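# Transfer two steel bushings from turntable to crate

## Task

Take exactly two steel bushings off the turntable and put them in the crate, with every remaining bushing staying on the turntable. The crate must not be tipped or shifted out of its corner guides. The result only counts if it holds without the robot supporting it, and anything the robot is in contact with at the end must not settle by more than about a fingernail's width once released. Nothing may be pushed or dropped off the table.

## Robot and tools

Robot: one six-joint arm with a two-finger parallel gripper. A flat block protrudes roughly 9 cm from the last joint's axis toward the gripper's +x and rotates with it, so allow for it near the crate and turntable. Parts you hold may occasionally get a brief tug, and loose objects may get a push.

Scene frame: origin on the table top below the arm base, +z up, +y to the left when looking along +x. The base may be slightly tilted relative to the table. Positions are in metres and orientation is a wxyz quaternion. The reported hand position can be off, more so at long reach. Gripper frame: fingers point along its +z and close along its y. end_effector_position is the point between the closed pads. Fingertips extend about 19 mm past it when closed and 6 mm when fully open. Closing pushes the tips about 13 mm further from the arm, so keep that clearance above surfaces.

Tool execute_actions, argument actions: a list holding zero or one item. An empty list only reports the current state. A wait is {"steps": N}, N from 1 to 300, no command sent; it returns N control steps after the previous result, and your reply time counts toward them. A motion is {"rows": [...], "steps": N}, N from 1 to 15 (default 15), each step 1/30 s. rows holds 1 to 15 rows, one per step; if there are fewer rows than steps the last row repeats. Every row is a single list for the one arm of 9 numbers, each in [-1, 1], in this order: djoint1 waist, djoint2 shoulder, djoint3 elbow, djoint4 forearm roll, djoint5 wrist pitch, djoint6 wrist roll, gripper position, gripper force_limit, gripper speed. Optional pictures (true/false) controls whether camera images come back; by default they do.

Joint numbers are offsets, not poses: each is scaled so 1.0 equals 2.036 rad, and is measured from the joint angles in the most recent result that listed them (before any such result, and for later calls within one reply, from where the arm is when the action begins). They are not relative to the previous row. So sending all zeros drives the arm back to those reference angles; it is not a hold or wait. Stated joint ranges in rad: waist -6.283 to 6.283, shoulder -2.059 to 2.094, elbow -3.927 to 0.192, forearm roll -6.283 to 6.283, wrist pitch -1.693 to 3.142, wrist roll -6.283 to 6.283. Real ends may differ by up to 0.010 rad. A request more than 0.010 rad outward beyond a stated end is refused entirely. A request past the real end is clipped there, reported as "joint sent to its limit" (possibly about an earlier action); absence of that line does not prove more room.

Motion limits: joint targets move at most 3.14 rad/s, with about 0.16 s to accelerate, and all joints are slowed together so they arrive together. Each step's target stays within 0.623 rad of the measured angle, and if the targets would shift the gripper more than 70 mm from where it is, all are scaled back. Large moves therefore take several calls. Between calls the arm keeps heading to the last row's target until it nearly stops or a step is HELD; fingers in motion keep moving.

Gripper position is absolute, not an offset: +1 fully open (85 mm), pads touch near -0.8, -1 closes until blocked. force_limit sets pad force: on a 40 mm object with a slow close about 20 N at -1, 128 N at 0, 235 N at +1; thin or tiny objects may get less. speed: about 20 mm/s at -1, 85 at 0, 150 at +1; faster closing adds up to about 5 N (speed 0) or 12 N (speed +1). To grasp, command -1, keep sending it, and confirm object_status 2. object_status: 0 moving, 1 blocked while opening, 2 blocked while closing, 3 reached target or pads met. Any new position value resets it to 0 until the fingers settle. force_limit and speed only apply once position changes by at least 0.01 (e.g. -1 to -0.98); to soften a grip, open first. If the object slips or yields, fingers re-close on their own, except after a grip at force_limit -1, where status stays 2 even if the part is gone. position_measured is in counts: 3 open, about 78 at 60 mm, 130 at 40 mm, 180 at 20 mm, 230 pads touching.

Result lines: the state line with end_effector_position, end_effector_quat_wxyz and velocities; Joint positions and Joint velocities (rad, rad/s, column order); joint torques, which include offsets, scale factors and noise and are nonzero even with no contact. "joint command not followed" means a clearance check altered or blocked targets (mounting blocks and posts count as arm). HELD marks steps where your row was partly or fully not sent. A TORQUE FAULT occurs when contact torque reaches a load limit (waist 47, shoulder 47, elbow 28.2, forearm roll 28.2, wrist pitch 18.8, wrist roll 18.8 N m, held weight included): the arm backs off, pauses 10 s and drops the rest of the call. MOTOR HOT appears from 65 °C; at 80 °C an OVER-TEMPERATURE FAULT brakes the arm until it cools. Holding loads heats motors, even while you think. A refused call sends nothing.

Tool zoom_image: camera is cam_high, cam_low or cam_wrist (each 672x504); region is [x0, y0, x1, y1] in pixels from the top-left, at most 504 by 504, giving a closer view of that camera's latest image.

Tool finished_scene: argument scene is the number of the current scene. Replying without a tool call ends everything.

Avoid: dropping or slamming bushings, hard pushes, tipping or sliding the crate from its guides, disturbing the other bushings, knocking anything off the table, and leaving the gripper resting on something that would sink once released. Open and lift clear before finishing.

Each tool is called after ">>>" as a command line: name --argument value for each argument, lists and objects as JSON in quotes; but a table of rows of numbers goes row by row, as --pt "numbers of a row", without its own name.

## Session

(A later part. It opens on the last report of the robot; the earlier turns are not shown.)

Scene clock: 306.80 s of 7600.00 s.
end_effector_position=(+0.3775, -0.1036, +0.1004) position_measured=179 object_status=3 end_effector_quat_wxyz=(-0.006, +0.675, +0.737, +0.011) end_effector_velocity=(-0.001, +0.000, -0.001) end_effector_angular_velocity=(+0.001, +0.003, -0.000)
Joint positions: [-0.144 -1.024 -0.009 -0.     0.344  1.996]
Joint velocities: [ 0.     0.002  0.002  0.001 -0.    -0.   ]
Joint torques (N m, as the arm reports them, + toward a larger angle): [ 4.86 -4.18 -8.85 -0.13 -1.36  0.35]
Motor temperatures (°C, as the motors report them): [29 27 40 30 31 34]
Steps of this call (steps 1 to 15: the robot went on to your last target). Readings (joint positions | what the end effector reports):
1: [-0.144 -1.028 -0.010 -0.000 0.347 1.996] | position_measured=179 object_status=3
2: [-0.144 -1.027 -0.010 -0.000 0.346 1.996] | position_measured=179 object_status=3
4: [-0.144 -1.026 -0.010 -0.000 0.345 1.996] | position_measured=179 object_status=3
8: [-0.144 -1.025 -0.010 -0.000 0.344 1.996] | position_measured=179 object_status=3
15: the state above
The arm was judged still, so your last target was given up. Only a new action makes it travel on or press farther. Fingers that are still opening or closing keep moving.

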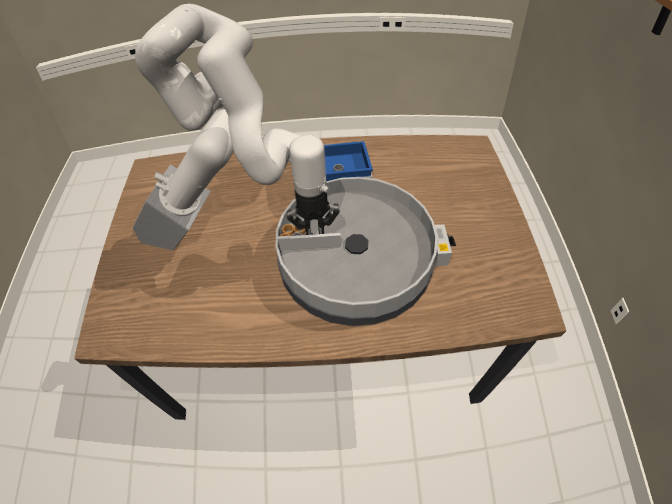

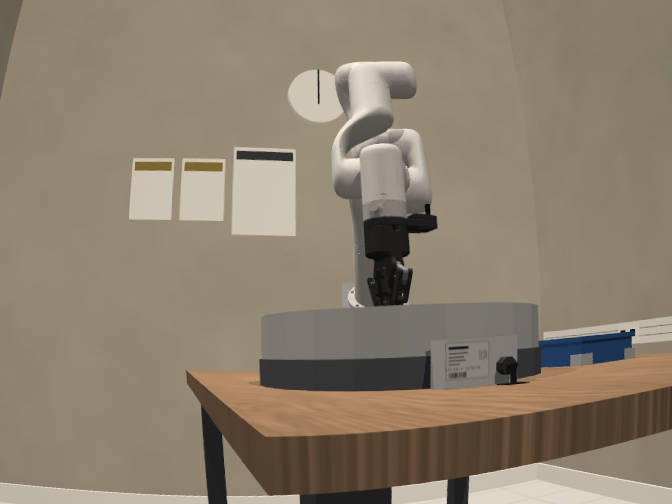

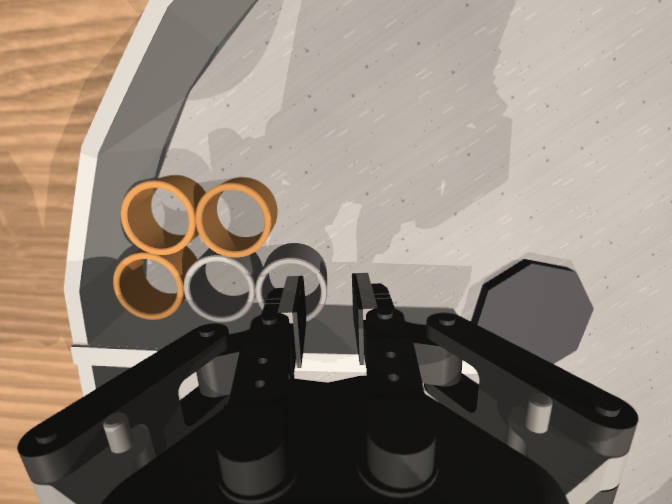

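>>> execute_actions --actions '[{"rows":[[0.004,0,0,0,0,0,-0.33,-0.5,-0.5],[0.004,0.005,0,0,-0.005,0,-0.33,-0.5,-0.5],[0.004,0.01,0,0,-0.01,0,-0.33,-0.5,-0.5],[0.004,0.015,0,0,-0.015,0,-0.33,-0.5,-0.5],[0.004,0.02,-0.001,0,-0.019,0,-0.33,-0.5,-0.5]]}]'

>>> zoom_image --camera "cam_wrist" --region '[180,200,440,400]'

Scene clock: 314.07 s of 7600.00 s.
end_effector_position=(+0.3785, -0.1008, +0.0951) position_measured=171 object_status=3 end_effector_quat_wxyz=(-0.007, +0.673, +0.740, +0.013) end_effector_velocity=(+0.000, +0.000, -0.001) end_effector_angular_velocity=(+0.001, -0.002, -0.002)
Joint positions: [-0.136 -0.984 -0.012 -0.     0.306  1.996]
Joint velocities: [ 0.001  0.006  0.001  0.003 -0.008 -0.   ]
Joint torques (N m, as the arm reports them, + toward a larger angle): [ 5.07 -4.54 -8.33 -0.1  -1.31  0.35]
Motor temperatures (°C, as the motors report them): [29 27 40 30 31 33]
Steps of this call (steps 1 to 203: nothing new was sent; steps 204 to 218: all 15 steps of this action). Readings (joint positions | what the end effector reports):
204: [-0.144 -1.024 -0.009 -0.000 0.344 1.996] | position_measured=179 object_status=0
205: [-0.143 -1.024 -0.009 -0.000 0.344 1.996] | position_measured=178 object_status=0
207: [-0.139 -1.019 -0.010 -0.000 0.338 1.996] | position_measured=174 object_status=0
211: [-0.137 -0.994 -0.010 -0.000 0.315 1.996] | position_measured=171 object_status=0
218: the state above

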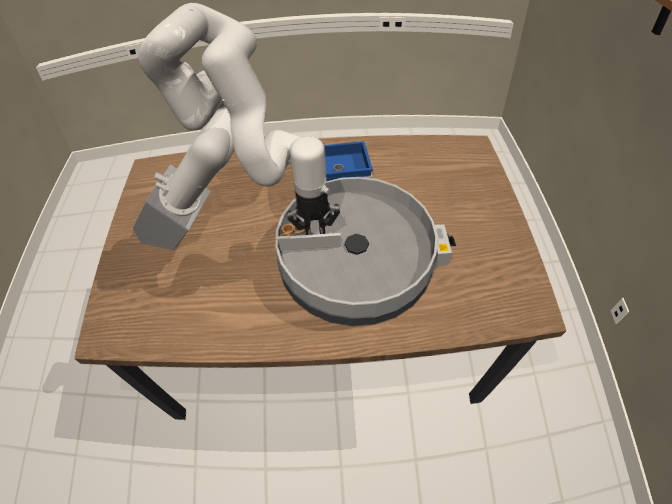

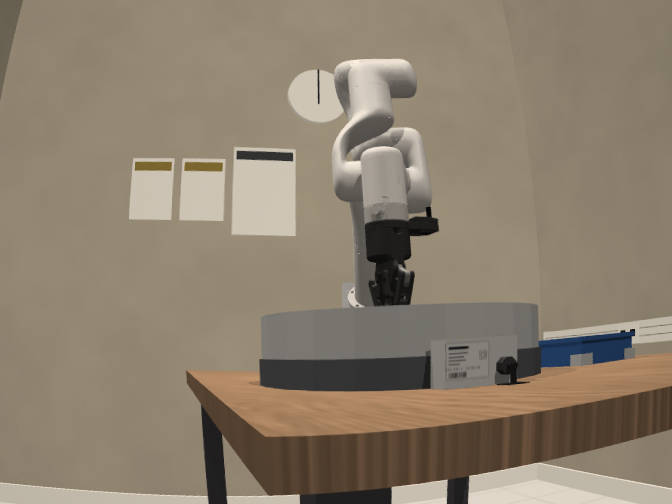

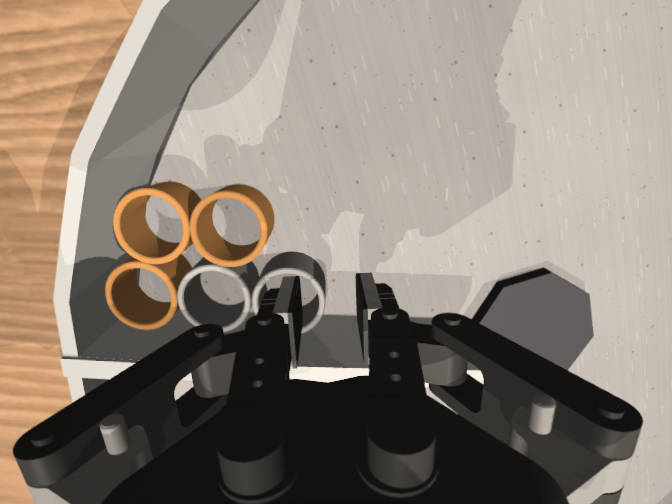

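Region (180, 200, 440, 400) of cam_wrist's 672x504 image, scaled by 1.938, with more detail than that image has; it fills the top 388 rows of this view, and the rest is white.

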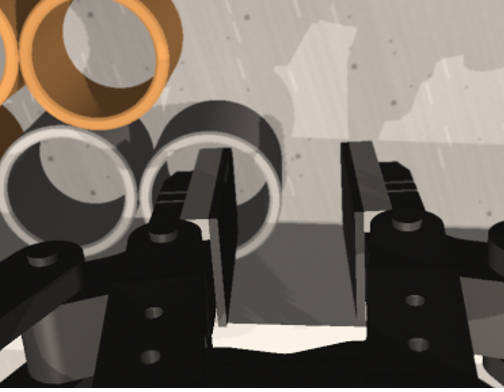

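>>> execute_actions --actions '[{"rows":[[-0.001,0.003,0,0,-0.003,0,-0.33,-0.5,-0.5],[-0.001,0.006,0,0,-0.006,0,-0.33,-0.5,-0.5],[-0.001,0.009,0,0,-0.009,0,-0.33,-0.5,-0.5],[-0.001,0.012,0,0,-0.012,0,-0.33,-0.5,-0.5],[-0.001,0.015,-0.001,0,-0.014,0,-0.33,-0.5,-0.5]]}]'

>>> zoom_image --camera "cam_wrist" --region '[180,200,440,400]'

Scene clock: 323.43 s of 7600.00 s.
end_effector_position=(+0.3784, -0.1014, +0.0911) position_measured=171 object_status=3 end_effector_quat_wxyz=(-0.007, +0.674, +0.739, +0.013) end_effector_velocity=(-0.000, +0.000, -0.001) end_effector_angular_velocity=(-0.000, -0.000, -0.000)
Joint positions: [-0.138 -0.954 -0.014 -0.     0.278  1.996]
Joint velocities: [-0.     0.004  0.001  0.    -0.005  0.   ]
Joint torques (N m, as the arm reports them, + toward a larger angle): [ 4.74 -4.72 -7.92 -0.23 -1.26  0.37]
Motor temperatures (°C, as the motors report them): [29 27 39 30 31 33]
Steps of this call (steps 1 to 15: the robot went on to your last target; steps 16 to 266: nothing new was sent; steps 267 to 281: all 15 steps of this action). Readings (joint positions | what the end effector reports):
267: [-0.136 -0.984 -0.012 -0.000 0.305 1.996] | position_measured=171 object_status=3
268: [-0.136 -0.983 -0.012 -0.000 0.304 1.996] | position_measured=171 object_status=3
270: [-0.137 -0.977 -0.012 -0.000 0.298 1.996] | position_measured=171 object_status=3
274: [-0.138 -0.960 -0.012 -0.000 0.283 1.996] | position_measured=171 object_status=3
281: the state above

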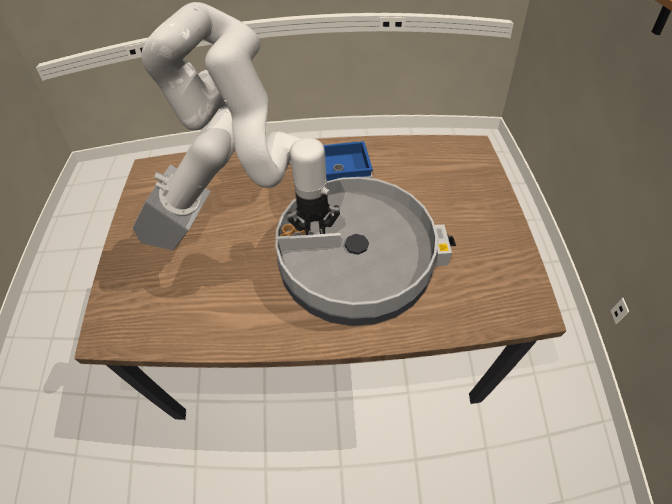

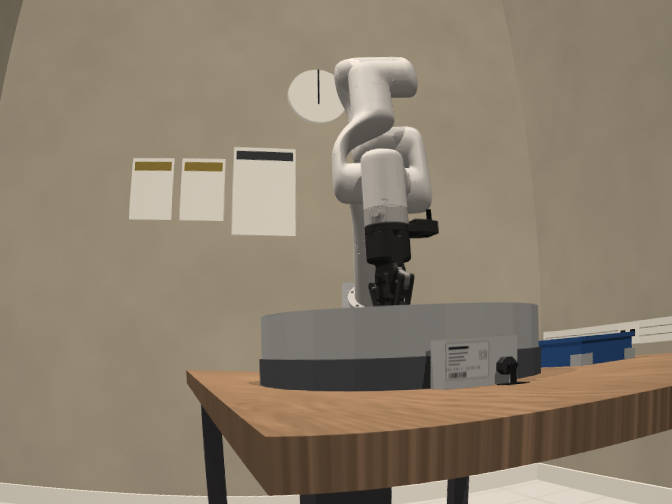

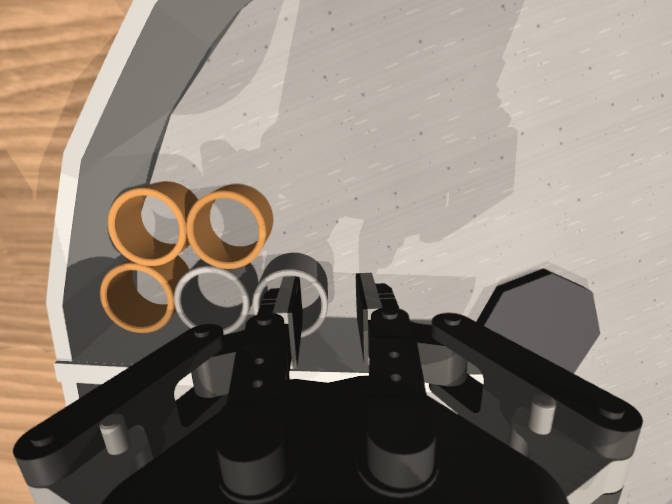

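Region (180, 200, 440, 400) of cam_wrist's 672x504 image, scaled by 1.938, with more detail than that image has; it fills the top 388 rows of this view, and the rest is white.

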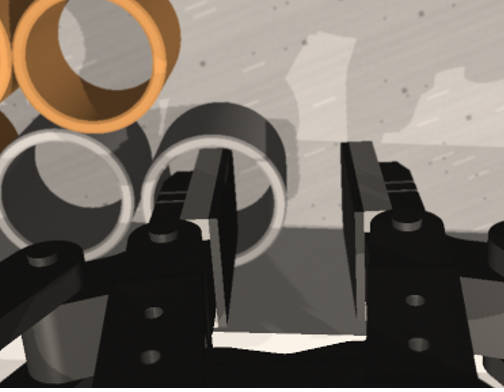

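It's inside (ring shifted). Go 9 mm deeper.

>>> execute_actions --actions '[{"rows":[[0,0.005,0,0,-0.005,0,-0.33,-0.5,-0.5],[0,0.01,-0.001,0,-0.009,0,-0.33,-0.5,-0.5],[0,0.015,-0.001,0,-0.014,0,-0.33,-0.5,-0.5],[0,0.02,-0.002,0,-0.018,0,-0.33,-0.5,-0.5],[0,0.025,-0.002,0,-0.023,0,-0.33,-0.5,-0.5],[0,0.03,-0.002,0,-0.028,0,-0.33,-0.5,-0.5],[0,0.033,-0.0025,0,-0.0305,0,-0.33,-0.5,-0.5]]}]'

Scene clock: 335.00 s of 7600.00 s.
end_effector_position=(+0.3785, -0.1012, +0.0823) position_measured=171 object_status=3 end_effector_quat_wxyz=(-0.007, +0.674, +0.739, +0.013) end_effector_velocity=(+0.001, -0.000, -0.002) end_effector_angular_velocity=(-0.000, -0.003, -0.001)
Joint positions: [-0.138 -0.889 -0.019 -0.     0.217  1.996]
Joint velocities: [ 0.     0.016 -0.001  0.001 -0.018 -0.   ]
Joint torques (N m, as the arm reports them, + toward a larger angle): [ 4.81 -5.22 -7.25 -0.09 -1.34  0.26]
Motor temperatures (°C, as the motors report them): [29 27 39 30 31 33]
Steps of this call (steps 1 to 15: the robot went on to your last target; steps 16 to 332: nothing new was sent; steps 333 to 347: all 15 steps of this action). Readings (joint positions | what the end effector reports):
333: [-0.138 -0.954 -0.014 -0.000 0.277 1.996] | position_measured=171 object_status=3
334: [-0.138 -0.952 -0.014 -0.000 0.275 1.996] | position_measured=171 object_status=3
336: [-0.138 -0.943 -0.015 -0.000 0.267 1.996] | position_measured=171 object_status=3
340: [-0.138 -0.910 -0.017 -0.000 0.237 1.996] | position_measured=171 object_status=3
347: the state above

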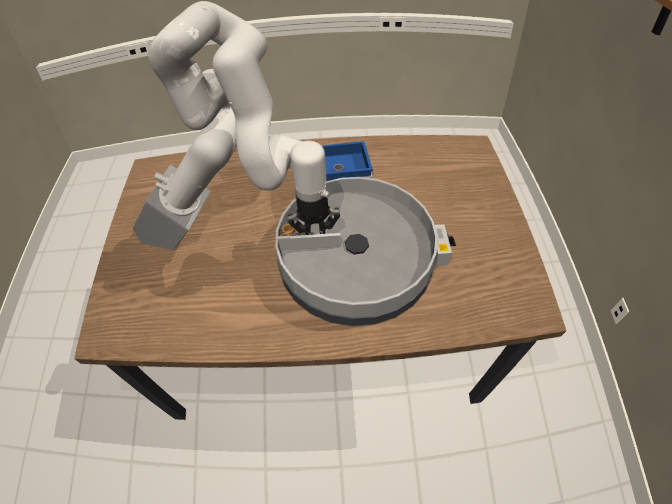

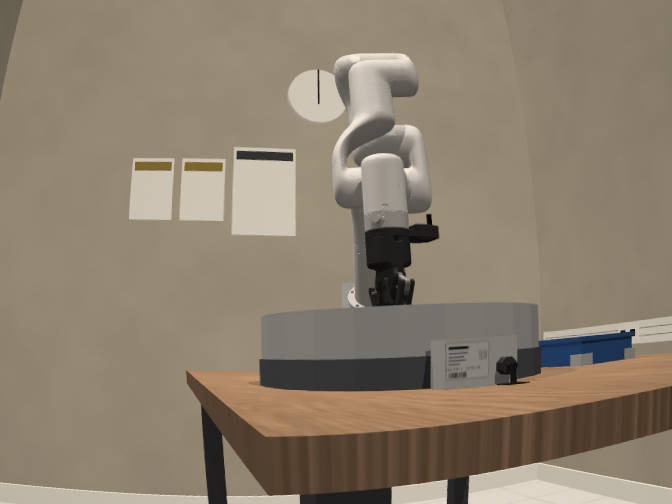

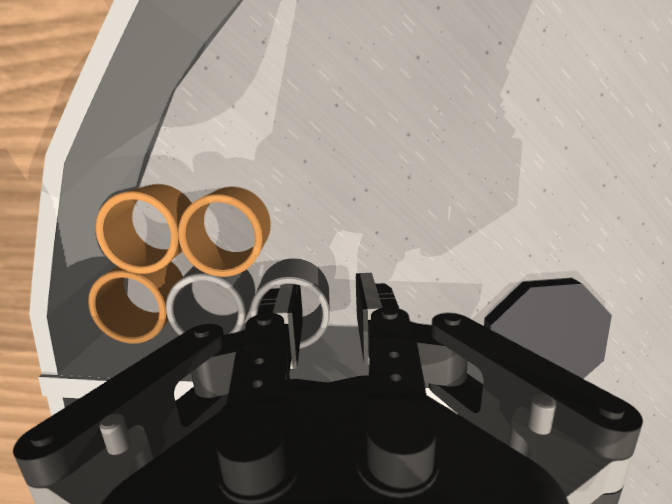

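>>> execute_actions --actions '[{"rows":[[0,0,0,0,0,0,-1,-0.3,-0.5]]}]' --pictures false

>>> execute_actions --actions '[{"steps":8}]' --pictures false

>>> execute_actions --actions '[{"rows":[[0.003,-0.1935,0,0,0.1945,0,-1,-0.3,-0.5]]}]'

>>> execute_actions --actions '[{"rows":[[0.256,0.088,-0.175,-0.192,0.16,-0.29,-1,-0.3,-0.5]]}]' --pictures false

>>> execute_actions --actions '[{"steps":10}]' --pictures false

>>> execute_actions --actions '[{"rows":[[0.2,0.26,-0.09,-0.19,-0.04,-0.25,-1,-0.3,-0.5]]}]' --pictures false

>>> execute_actions --actions '[{"steps":20}]'

Scene clock: 357.97 s of 7600.00 s.
end_effector_position=(+0.3787, -0.1013, +0.0824) position_measured=214 object_status=0 end_effector_quat_wxyz=(-0.006, +0.674, +0.739, +0.013) end_effector_velocity=(-0.001, +0.000, -0.001) end_effector_angular_velocity=(+0.001, +0.002, -0.001)
Joint positions: [-0.138 -0.889 -0.019 -0.     0.217  1.996]
Joint velocities: [ 0.     0.     0.003  0.001 -0.001  0.   ]
Joint torques (N m, as the arm reports them, + toward a larger angle): [ 4.97 -4.89 -6.85 -0.09 -1.2   0.28]
Motor temperatures (°C, as the motors report them): [29 27 38 30 31 33]
Steps of this call (steps 1 to 15: the robot went on to your last target; steps 16 to 674: nothing new was sent; steps 675 to 689: all 15 steps of this action). Readings (joint positions | what the end effector reports):
675: [-0.138 -0.887 -0.019 -0.000 0.216 1.996] | position_measured=171 object_status=0
676: [-0.138 -0.887 -0.019 -0.000 0.216 1.996] | position_measured=171 object_status=0
678: [-0.138 -0.888 -0.018 -0.000 0.217 1.996] | position_measured=177 object_status=0
682: [-0.138 -0.889 -0.019 -0.000 0.217 1.996] | position_measured=195 object_status=0
689: the state above

Scene clock: 358.23 s of 7600.00 s.
end_effector_position=(+0.3787, -0.1012, +0.0824) position_measured=214 object_status=2 end_effector_quat_wxyz=(-0.006, +0.674, +0.739, +0.013) end_effector_velocity=(-0.000, +0.000, +0.000) end_effector_angular_velocity=(+0.000, -0.001, -0.001)
Joint positions: [-0.138 -0.889 -0.019 -0.     0.217  1.996]
Joint velocities: [ 0.    -0.002  0.001  0.001 -0.     0.   ]
Joint torques (N m, as the arm reports them, + toward a larger angle): [ 5.08 -4.68 -6.56 -0.12 -1.06  0.35]
Motor temperatures (°C, as the motors report them): [29 27 38 30 31 33]
Steps of this call (steps 1 to 8: the robot went on to your last target). Readings (joint positions | what the end effector reports):
1: [-0.138 -0.889 -0.019 -0.000 0.217 1.996] | position_measured=214 object_status=0
2: [-0.138 -0.889 -0.019 -0.000 0.217 1.996] | position_measured=214 object_status=0
4: [-0.138 -0.889 -0.019 -0.000 0.217 1.996] | position_measured=214 object_status=2
8: the state above

Scene clock: 358.73 s of 7600.00 s.
end_effector_position=(+0.3778, -0.1007, +0.1388) position_measured=214 object_status=2 end_effector_quat_wxyz=(-0.008, +0.672, +0.741, +0.014) end_effector_velocity=(-0.010, +0.003, +0.009) end_effector_angular_velocity=(+0.008, +0.026, +0.001)
Joint positions: [-0.132 -1.274 -0.018 -0.     0.604  1.996]
Joint velocities: [ 0.001 -0.083  0.005  0.001  0.105 -0.   ]
Joint torques (N m, as the arm reports them, + toward a larger angle): [  4.57  -1.39 -11.88  -0.1   -1.4    0.28]
Motor temperatures (°C, as the motors report them): [29 27 38 30 31 33]
Steps of this call (steps 1 to 15: all 15 steps of this action). Readings (joint positions | what the end effector reports):
1: [-0.138 -0.889 -0.019 -0.000 0.217 1.996] | position_measured=214 object_status=2
2: [-0.138 -0.892 -0.018 -0.000 0.222 1.996] | position_measured=214 object_status=2
4: [-0.137 -0.932 -0.016 -0.000 0.266 1.996] | position_measured=214 object_status=2
8: [-0.134 -1.152 -0.020 -0.000 0.479 1.996] | position_measured=214 object_status=2
15: the state above

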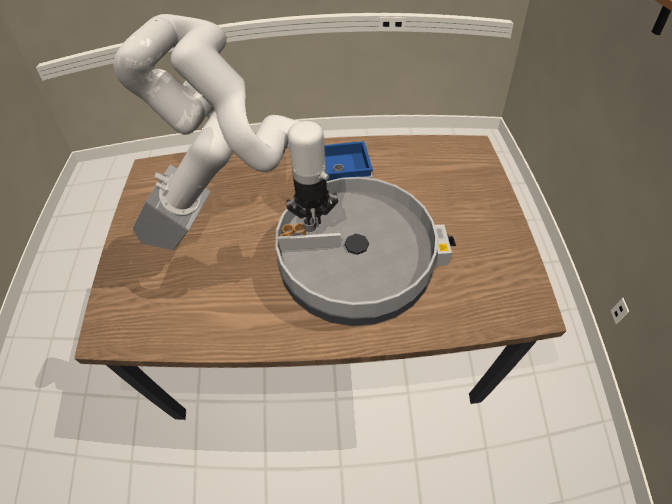

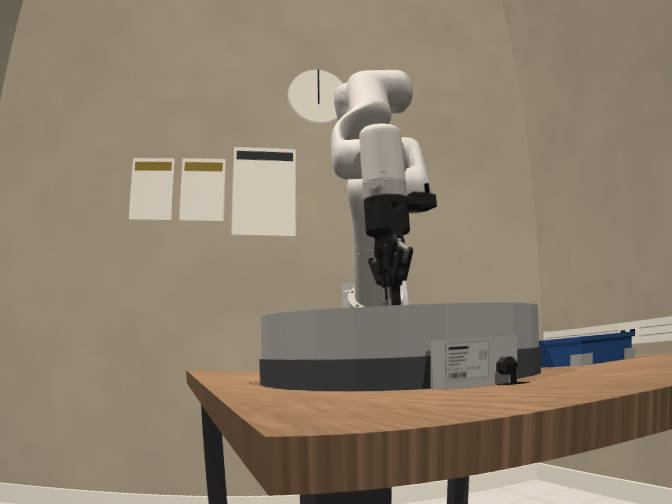

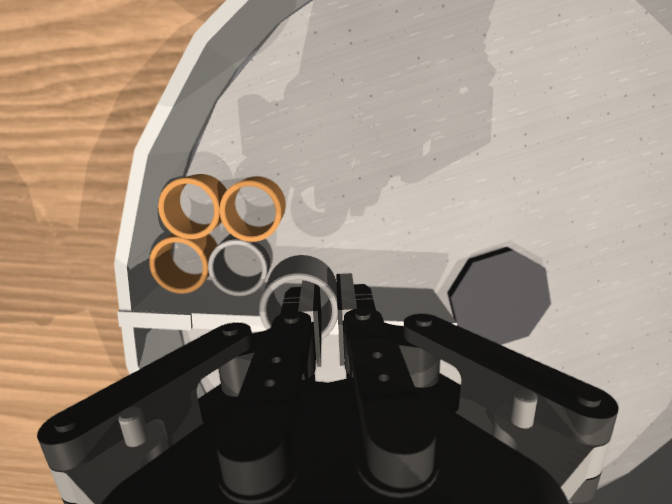

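Scene clock: 359.23 s of 7600.00 s.
end_effector_position=(+0.4467, -0.0178, +0.2093) position_measured=214 object_status=2 end_effector_quat_wxyz=(-0.021, +0.149, +0.988, +0.019) end_effector_velocity=(+0.054, +0.054, +0.070) end_effector_angular_velocity=(-0.039, -0.075, +1.015)
Joint positions: [ 0.352 -1.108 -0.351 -0.362  0.904  1.45 ]
Joint velocities: [ 0.43   0.147 -0.286 -0.331  0.28  -0.505]
Joint torques (N m, as the arm reports them, + toward a larger angle): [-0.5  -5.24 -9.39  0.5  -1.07  1.21]
Motor temperatures (°C, as the motors report them): [29 27 38 30 31 33]
Steps of this call (steps 1 to 15: all 15 steps of this action). Readings (joint positions | what the end effector reports):
1: [-0.132 -1.276 -0.018 -0.000 0.607 1.996] | position_measured=214 object_status=2
2: [-0.129 -1.276 -0.020 -0.003 0.611 1.991] | position_measured=214 object_status=2
4: [-0.093 -1.262 -0.043 -0.031 0.636 1.949] | position_measured=214 object_status=2
8: [0.086 -1.199 -0.168 -0.164 0.743 1.749] | position_measured=214 object_status=2
15: the state above

Scene clock: 359.57 s of 7600.00 s.
end_effector_position=(+0.4500, -0.0137, +0.2142) position_measured=214 object_status=2 end_effector_quat_wxyz=(-0.020, +0.106, +0.994, +0.016) end_effector_velocity=(+0.004, +0.001, +0.004) end_effector_angular_velocity=(+0.000, -0.010, +0.027)
Joint positions: [ 0.387 -1.095 -0.373 -0.39   0.929  1.407]
Joint velocities: [ 0.013  0.003 -0.012 -0.01   0.006 -0.013]
Joint torques (N m, as the arm reports them, + toward a larger angle): [  4.24  -5.4  -12.77  -0.08  -1.34   0.05]
Motor temperatures (°C, as the motors report them): [29 27 38 30 31 33]
Steps of this call (steps 1 to 10: the robot went on to your last target). Readings (joint positions | what the end effector reports):
1: [0.364 -1.103 -0.358 -0.371 0.912 1.436] | position_measured=214 object_status=2
2: [0.371 -1.101 -0.362 -0.377 0.918 1.427] | position_measured=214 object_status=2
4: [0.380 -1.097 -0.367 -0.384 0.924 1.416] | position_measured=214 object_status=2
8: [0.386 -1.095 -0.372 -0.389 0.928 1.408] | position_measured=214 object_status=2
10: the state above

Scene clock: 360.07 s of 7600.00 s.
end_effector_position=(+0.4675, +0.1219, +0.1761) position_measured=214 object_status=2 end_effector_quat_wxyz=(-0.003, -0.431, +0.902, +0.003) end_effector_velocity=(-0.031, +0.209, -0.046) end_effector_angular_velocity=(+0.030, -0.098, +1.403)
Joint positions: [ 0.757 -0.614 -0.538 -0.74   0.855  0.947]
Joint velocities: [ 0.457  0.599 -0.181 -0.423 -0.091 -0.558]
Joint torques (N m, as the arm reports them, + toward a larger angle): [  2.49 -16.43 -10.97   0.88  -0.74   1.08]
Motor temperatures (°C, as the motors report them): [29 27 38 30 31 33]
Steps of this call (steps 1 to 15: all 15 steps of this action). Readings (joint positions | what the end effector reports):
1: [0.388 -1.095 -0.373 -0.391 0.929 1.407] | position_measured=214 object_status=2
2: [0.391 -1.091 -0.375 -0.394 0.929 1.402] | position_measured=214 object_status=2
4: [0.422 -1.051 -0.390 -0.425 0.922 1.361] | position_measured=214 object_status=2
8: [0.561 -0.869 -0.452 -0.555 0.894 1.190] | position_measured=214 object_status=2
15: the state above

Scene clock: 360.73 s of 7600.00 s.
end_effector_position=(+0.4669, +0.1392, +0.1738) position_measured=214 object_status=2 end_effector_quat_wxyz=(+0.004, -0.483, +0.876, +0.002) end_effector_velocity=(-0.000, +0.000, -0.000) end_effector_angular_velocity=(-0.000, +0.000, +0.003)
Joint positions: [ 0.794 -0.566 -0.556 -0.777  0.847  0.898]
Joint velocities: [ 0.001  0.002  0.    -0.001  0.    -0.   ]
Joint torques (N m, as the arm reports them, + toward a larger angle): [  9.72  -8.87 -10.27  -0.14  -1.44   0.36]
Motor temperatures (°C, as the motors report them): [29 27 38 30 31 33]
Steps of this call (steps 1 to 20: the robot went on to your last target). Readings (joint positions | what the end effector reports):
1: [0.769 -0.597 -0.543 -0.752 0.852 0.932] | position_measured=214 object_status=2
2: [0.777 -0.587 -0.546 -0.759 0.851 0.921] | position_measured=214 object_status=2
4: [0.786 -0.576 -0.551 -0.768 0.849 0.909] | position_measured=214 object_status=2
8: [0.791 -0.569 -0.555 -0.775 0.848 0.901] | position_measured=214 object_status=2
20: the state above

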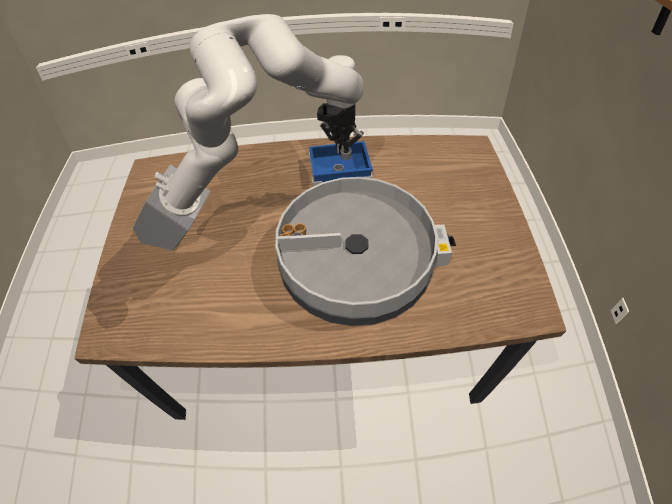

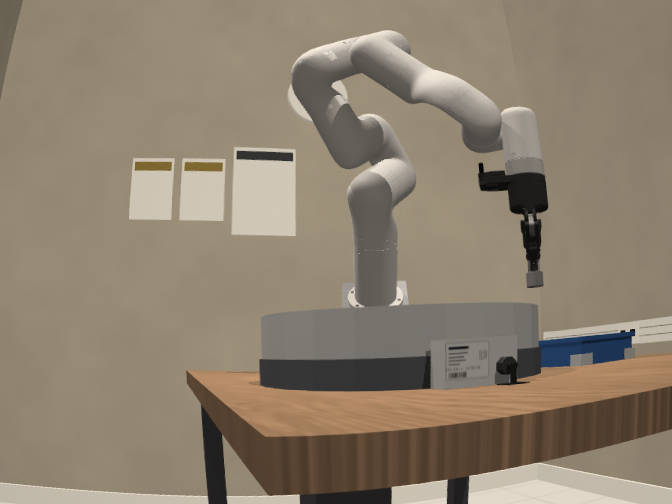

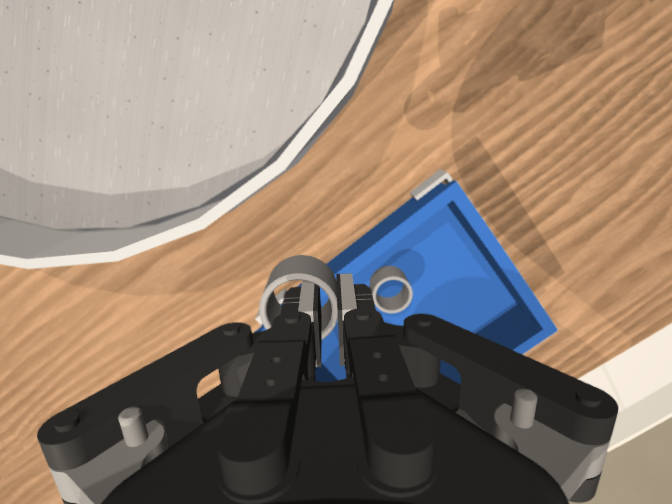

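>>> execute_actions --actions '[{"rows":[[0.0685,0.1984,-0.103,-0.063,-0.016,-0.171,-1,-0.3,-0.5]]}]' --pictures false

>>> execute_actions --actions '[{"steps":12}]' --pictures false

>>> execute_actions --actions '[{"rows":[[-0.04,0.056,-0.012,-0.0486,-0.0476,0.028,-1,-0.3,-0.5]]}]'

Scene clock: 370.30 s of 7600.00 s.
end_effector_position=(+0.4556, +0.2407, +0.1325) position_measured=214 object_status=2 end_effector_quat_wxyz=(+0.001, +0.729, -0.684, -0.000) end_effector_velocity=(+0.010, +0.043, -0.005) end_effector_angular_velocity=(+0.021, -0.033, +0.228)
Joint positions: [ 0.929 -0.175 -0.757 -0.9    0.816  0.563]
Joint velocities: [ 0.047  0.127 -0.104 -0.052 -0.011 -0.143]
Joint torques (N m, as the arm reports them, + toward a larger angle): [ 13.93 -14.85  -9.37  -0.16  -1.37   0.41]
Motor temperatures (°C, as the motors report them): [29 27 39 30 31 33]
Steps of this call (steps 1 to 15: the robot went on to your last target; steps 16 to 272: nothing new was sent; steps 273 to 287: all 15 steps of this action). Readings (joint positions | what the end effector reports):
273: [0.794 -0.565 -0.556 -0.777 0.847 0.898] | position_measured=214 object_status=2
274: [0.795 -0.562 -0.558 -0.778 0.847 0.894] | position_measured=214 object_status=2
276: [0.809 -0.523 -0.580 -0.792 0.844 0.857] | position_measured=214 object_status=2
280: [0.872 -0.340 -0.674 -0.848 0.829 0.704] | position_measured=214 object_status=2
287: the state above

Scene clock: 370.70 s of 7600.00 s.
end_effector_position=(+0.4558, +0.2446, +0.1316) position_measured=214 object_status=2 end_effector_quat_wxyz=(+0.000, +0.737, -0.676, -0.000) end_effector_velocity=(-0.000, +0.002, -0.001) end_effector_angular_velocity=(+0.000, +0.000, +0.005)
Joint positions: [ 0.933 -0.163 -0.765 -0.905  0.815  0.55 ]
Joint velocities: [ 0.002  0.006 -0.003 -0.001 -0.    -0.002]
Joint torques (N m, as the arm reports them, + toward a larger angle): [ 14.97 -12.47  -8.94  -0.25  -1.26   0.25]
Motor temperatures (°C, as the motors report them): [29 27 39 30 31 33]
Steps of this call (steps 1 to 12: the robot went on to your last target). Readings (joint positions | what the end effector reports):
1: [0.930 -0.172 -0.760 -0.902 0.816 0.559] | position_measured=214 object_status=2
2: [0.931 -0.169 -0.762 -0.903 0.816 0.557] | position_measured=214 object_status=2
4: [0.932 -0.167 -0.764 -0.904 0.815 0.553] | position_measured=214 object_status=2
8: [0.933 -0.164 -0.765 -0.905 0.815 0.551] | position_measured=214 object_status=2
12: the state above

Scene clock: 371.20 s of 7600.00 s.
end_effector_position=(+0.4599, +0.2451, +0.0872) position_measured=214 object_status=2 end_effector_quat_wxyz=(+0.000, +0.737, -0.676, +0.004) end_effector_velocity=(-0.003, -0.001, -0.006) end_effector_angular_velocity=(-0.002, +0.003, +0.004)
Joint positions: [ 0.853 -0.051 -0.79  -1.003  0.719  0.607]
Joint velocities: [-0.008  0.012  0.002 -0.011 -0.01   0.007]
Joint torques (N m, as the arm reports them, + toward a larger angle): [ 15.87 -13.63  -7.75  -0.02  -1.36   0.29]
Motor temperatures (°C, as the motors report them): [29 27 39 30 31 33]
Steps of this call (steps 1 to 15: all 15 steps of this action). Readings (joint positions | what the end effector reports):
1: [0.933 -0.162 -0.765 -0.905 0.815 0.550] | position_measured=214 object_status=2
2: [0.931 -0.159 -0.767 -0.909 0.811 0.553] | position_measured=214 object_status=2
4: [0.906 -0.125 -0.777 -0.941 0.779 0.571] | position_measured=214 object_status=2
8: [0.861 -0.061 -0.783 -0.990 0.733 0.599] | position_measured=214 object_status=2
15: the state above

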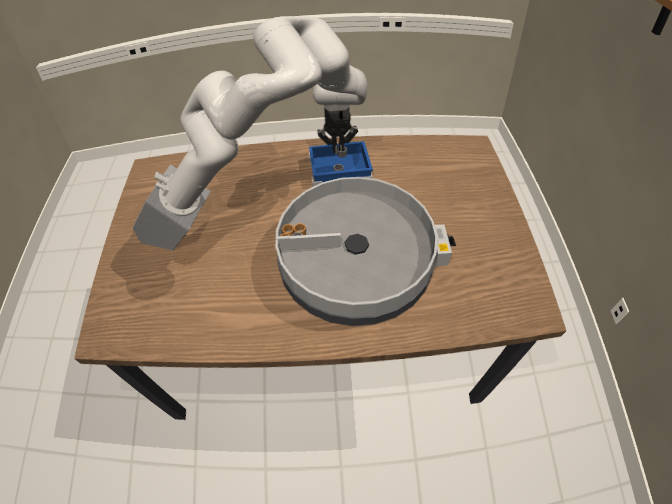

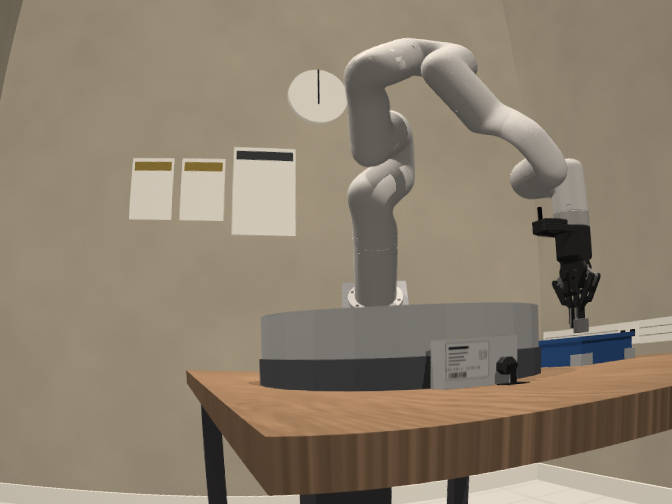

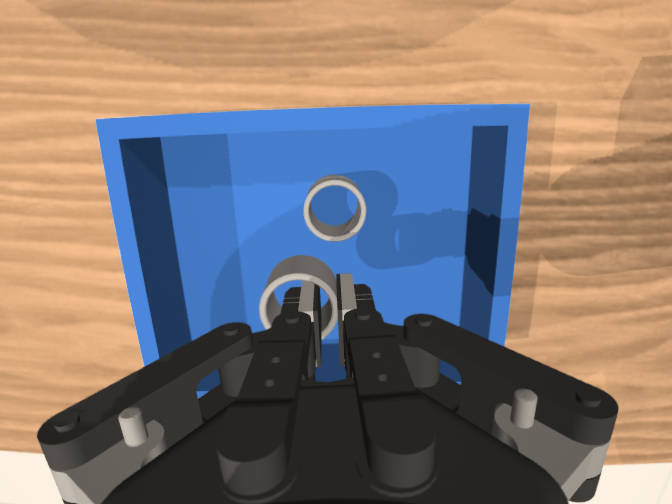

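>>> execute_actions --actions '[{"rows":[[-0.01,0.0144,-0.0042,-0.0123,-0.0122,0.007,-1,-0.3,-0.5],[-0.02,0.0288,-0.0085,-0.0246,-0.0243,0.014,-1,-0.3,-0.5],[-0.02,0.0288,-0.0085,-0.0246,-0.0243,0.014,-1,-0.3,-0.5],[-0.03,0.043,-0.0127,-0.037,-0.0365,0.021,-1,-0.3,-0.5],[-0.03,0.043,-0.0127,-0.037,-0.0365,0.021,-1,-0.3,-0.5],[-0.03,0.043,-0.0127,-0.037,-0.0365,0.021,-1,-0.3,-0.5],[-0.0403,0.0575,-0.017,-0.049,-0.0486,0.0285,-1,-0.3,-0.5]]}]' --pictures false

>>> execute_actions --actions '[{"steps":12}]'

Scene clock: 381.03 s of 7600.00 s.
end_effector_position=(+0.4597, +0.2447, +0.0429) position_measured=214 object_status=2 end_effector_quat_wxyz=(-0.000, +0.738, -0.675, -0.000) end_effector_velocity=(+0.007, +0.004, -0.006) end_effector_angular_velocity=(+0.019, -0.011, -0.008)
Joint positions: [ 0.773  0.064 -0.824 -1.1    0.623  0.663]
Joint velocities: [-0.018  0.023 -0.019 -0.027 -0.032  0.017]
Joint torques (N m, as the arm reports them, + toward a larger angle): [ 16.22 -14.68  -6.71   0.09  -1.17   0.5 ]
Motor temperatures (°C, as the motors report them): [29 28 39 30 31 33]
Steps of this call (steps 1 to 15: the robot went on to your last target; steps 16 to 280: nothing new was sent; steps 281 to 295: all 15 steps of this action). Readings (joint positions | what the end effector reports):
281: [0.852 -0.049 -0.790 -1.004 0.718 0.608] | position_measured=214 object_status=2
282: [0.850 -0.046 -0.791 -1.007 0.714 0.609] | position_measured=214 object_status=2
284: [0.835 -0.025 -0.799 -1.026 0.696 0.620] | position_measured=214 object_status=2
288: [0.799 0.027 -0.811 -1.068 0.655 0.644] | position_measured=214 object_status=2
295: the state above

Scene clock: 381.43 s of 7600.00 s.
end_effector_position=(+0.4597, +0.2448, +0.0419) position_measured=214 object_status=2 end_effector_quat_wxyz=(-0.000, +0.738, -0.675, -0.001) end_effector_velocity=(+0.000, -0.000, -0.000) end_effector_angular_velocity=(-0.000, -0.000, -0.000)
Joint positions: [ 0.771  0.066 -0.825 -1.102  0.62   0.665]
Joint velocities: [-0.001  0.001 -0.001 -0.001 -0.     0.   ]
Joint torques (N m, as the arm reports them, + toward a larger angle): [ 16.36 -14.82  -6.5   -0.08  -1.35   0.38]
Motor temperatures (°C, as the motors report them): [30 28 39 30 31 33]
Steps of this call (steps 1 to 12: the robot went on to your last target). Readings (joint positions | what the end effector reports):
1: [0.772 0.064 -0.824 -1.101 0.622 0.664] | position_measured=214 object_status=2
2: [0.772 0.065 -0.824 -1.101 0.621 0.664] | position_measured=214 object_status=2
4: [0.772 0.065 -0.825 -1.102 0.621 0.664] | position_measured=214 object_status=2
8: [0.771 0.066 -0.825 -1.102 0.620 0.665] | position_measured=214 object_status=2
12: the state above

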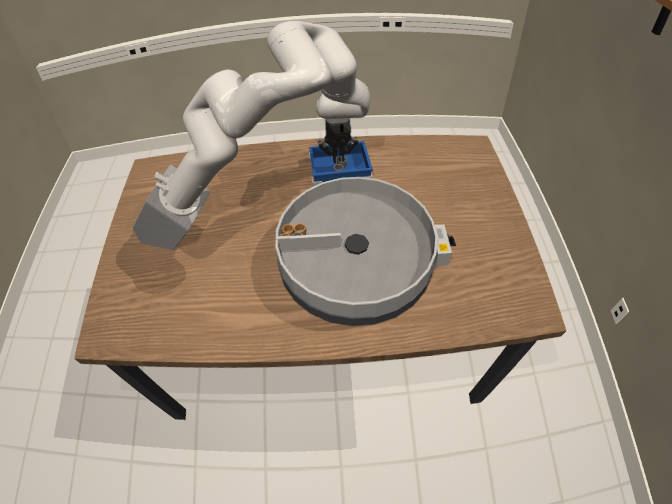

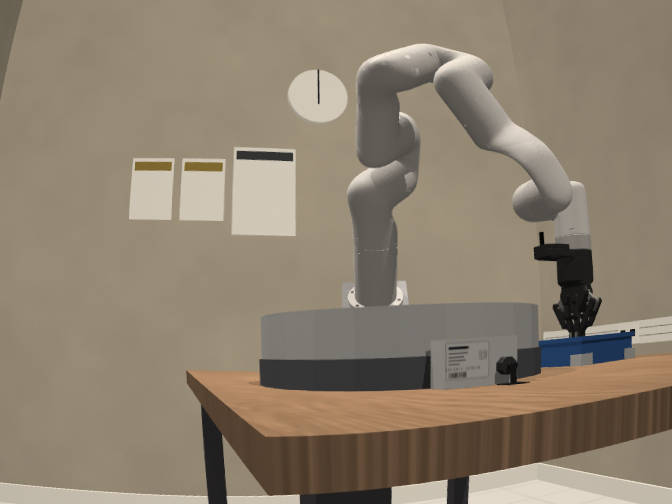

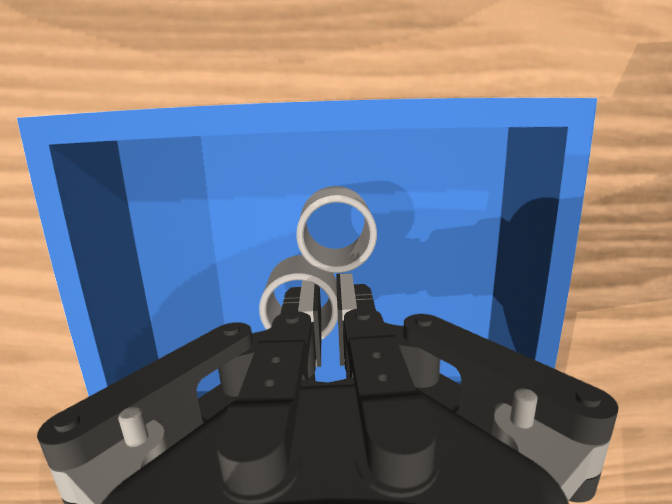

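>>> execute_actions --actions '[{"rows":[[-0.002,0.003,-0.001,-0.0025,-0.0025,0,-1,-0.3,-0.5],[-0.002,0.003,-0.001,-0.0025,-0.0025,0,-1,-0.3,-0.5],[-0.002,0.003,-0.001,-0.0025,-0.0025,0,-1,-0.3,-0.5],[-0.002,0.003,-0.001,-0.0025,-0.0025,0,-1,-0.3,-0.5],[-0.002,0.003,-0.001,-0.0025,-0.0025,0,-1,-0.3,-0.5],[-0.002,0.003,-0.001,-0.0025,-0.0025,0,-0.55,-0.3,-0.8]]}]' --pictures false

>>> execute_actions --actions '[{"rows":[[0.01,-0.0144,0.0042,0.0123,0.0122,-0.007,-0.55,-0.3,-0.8],[0.01,-0.0144,0.0042,0.0123,0.0122,-0.007,-0.55,-0.3,-0.8],[0.01,-0.0144,0.0042,0.0123,0.0122,-0.007,-0.55,-0.3,-0.8],[0.02,-0.0288,0.0085,0.0246,0.0243,-0.014,-0.55,-0.3,-0.8],[0.02,-0.0288,0.0085,0.0246,0.0243,-0.014,-0.55,-0.3,-0.8],[0.04,-0.0575,0.017,0.049,0.0486,-0.028,-0.55,-0.3,-0.8]]}]'

Scene clock: 394.73 s of 7600.00 s.
end_effector_position=(+0.4597, +0.2449, +0.0397) position_measured=199 object_status=0 end_effector_quat_wxyz=(-0.001, +0.739, -0.674, -0.001) end_effector_velocity=(-0.002, -0.001, -0.001) end_effector_angular_velocity=(-0.002, +0.003, +0.001)
Joint positions: [ 0.767  0.072 -0.827 -1.107  0.615  0.665]
Joint velocities: [-0.     0.001  0.002  0.001  0.    -0.   ]
Joint torques (N m, as the arm reports them, + toward a larger angle): [ 16.39 -14.64  -6.36  -0.01  -1.26   0.34]
Motor temperatures (°C, as the motors report them): [30 28 38 30 31 33]
Steps of this call (steps 1 to 15: the robot went on to your last target; steps 16 to 384: nothing new was sent; steps 385 to 399: all 15 steps of this action). Readings (joint positions | what the end effector reports):
385: [0.771 0.067 -0.825 -1.103 0.620 0.665] | position_measured=214 object_status=2
386: [0.770 0.067 -0.825 -1.103 0.619 0.665] | position_measured=214 object_status=2
388: [0.768 0.070 -0.826 -1.106 0.617 0.665] | position_measured=214 object_status=2
392: [0.767 0.072 -0.826 -1.107 0.615 0.665] | position_measured=212 object_status=0
399: the state above

Scene clock: 395.23 s of 7600.00 s.
end_effector_position=(+0.4606, +0.2452, +0.0838) position_measured=199 object_status=3 end_effector_quat_wxyz=(-0.000, +0.738, -0.675, +0.004) end_effector_velocity=(-0.013, -0.007, +0.005) end_effector_angular_velocity=(-0.025, +0.023, +0.011)
Joint positions: [ 0.846 -0.041 -0.793 -1.011  0.711  0.61 ]
Joint velocities: [ 0.021 -0.024  0.026  0.035  0.039 -0.021]
Joint torques (N m, as the arm reports them, + toward a larger angle): [ 15.13 -13.26  -7.68  -0.18  -1.25   0.28]
Motor temperatures (°C, as the motors report them): [30 28 38 30 31 33]
Steps of this call (steps 1 to 15: all 15 steps of this action). Readings (joint positions | what the end effector reports):
1: [0.767 0.072 -0.827 -1.107 0.615 0.665] | position_measured=199 object_status=0
2: [0.769 0.069 -0.825 -1.104 0.619 0.663] | position_measured=199 object_status=0
4: [0.778 0.056 -0.821 -1.093 0.629 0.657] | position_measured=199 object_status=0
8: [0.811 0.009 -0.807 -1.052 0.670 0.633] | position_measured=199 object_status=3
15: the state above

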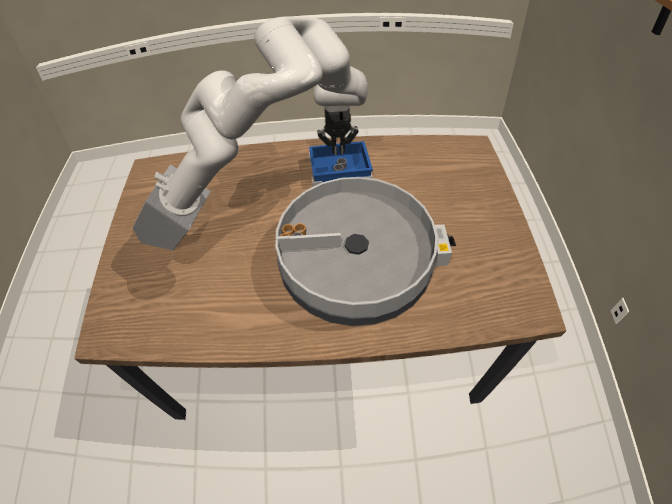

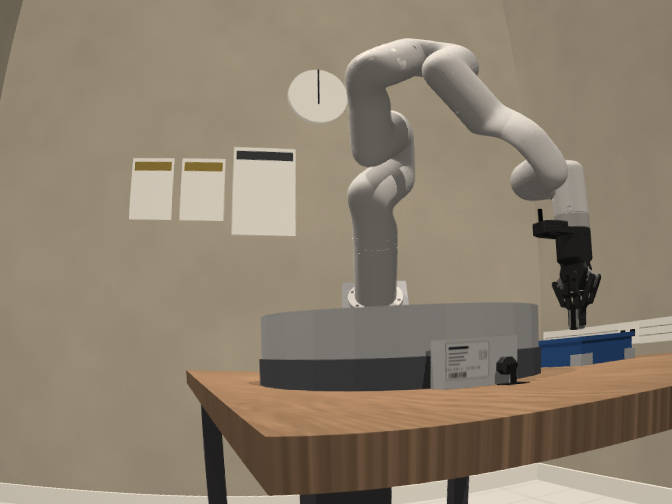

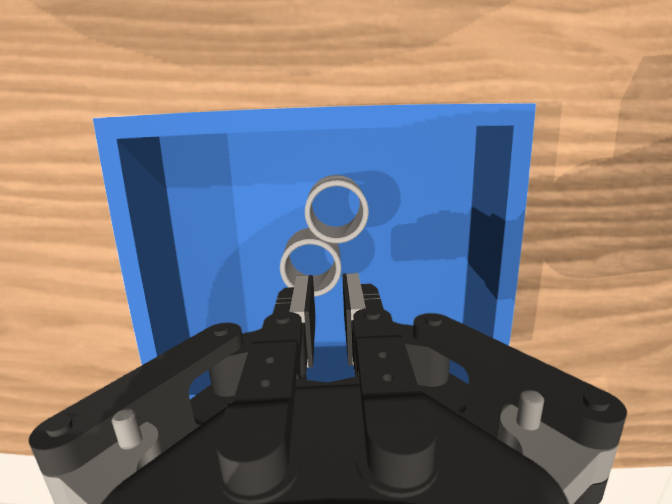

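>>> finished_scene --scene 1

The scene is finished: the task was done.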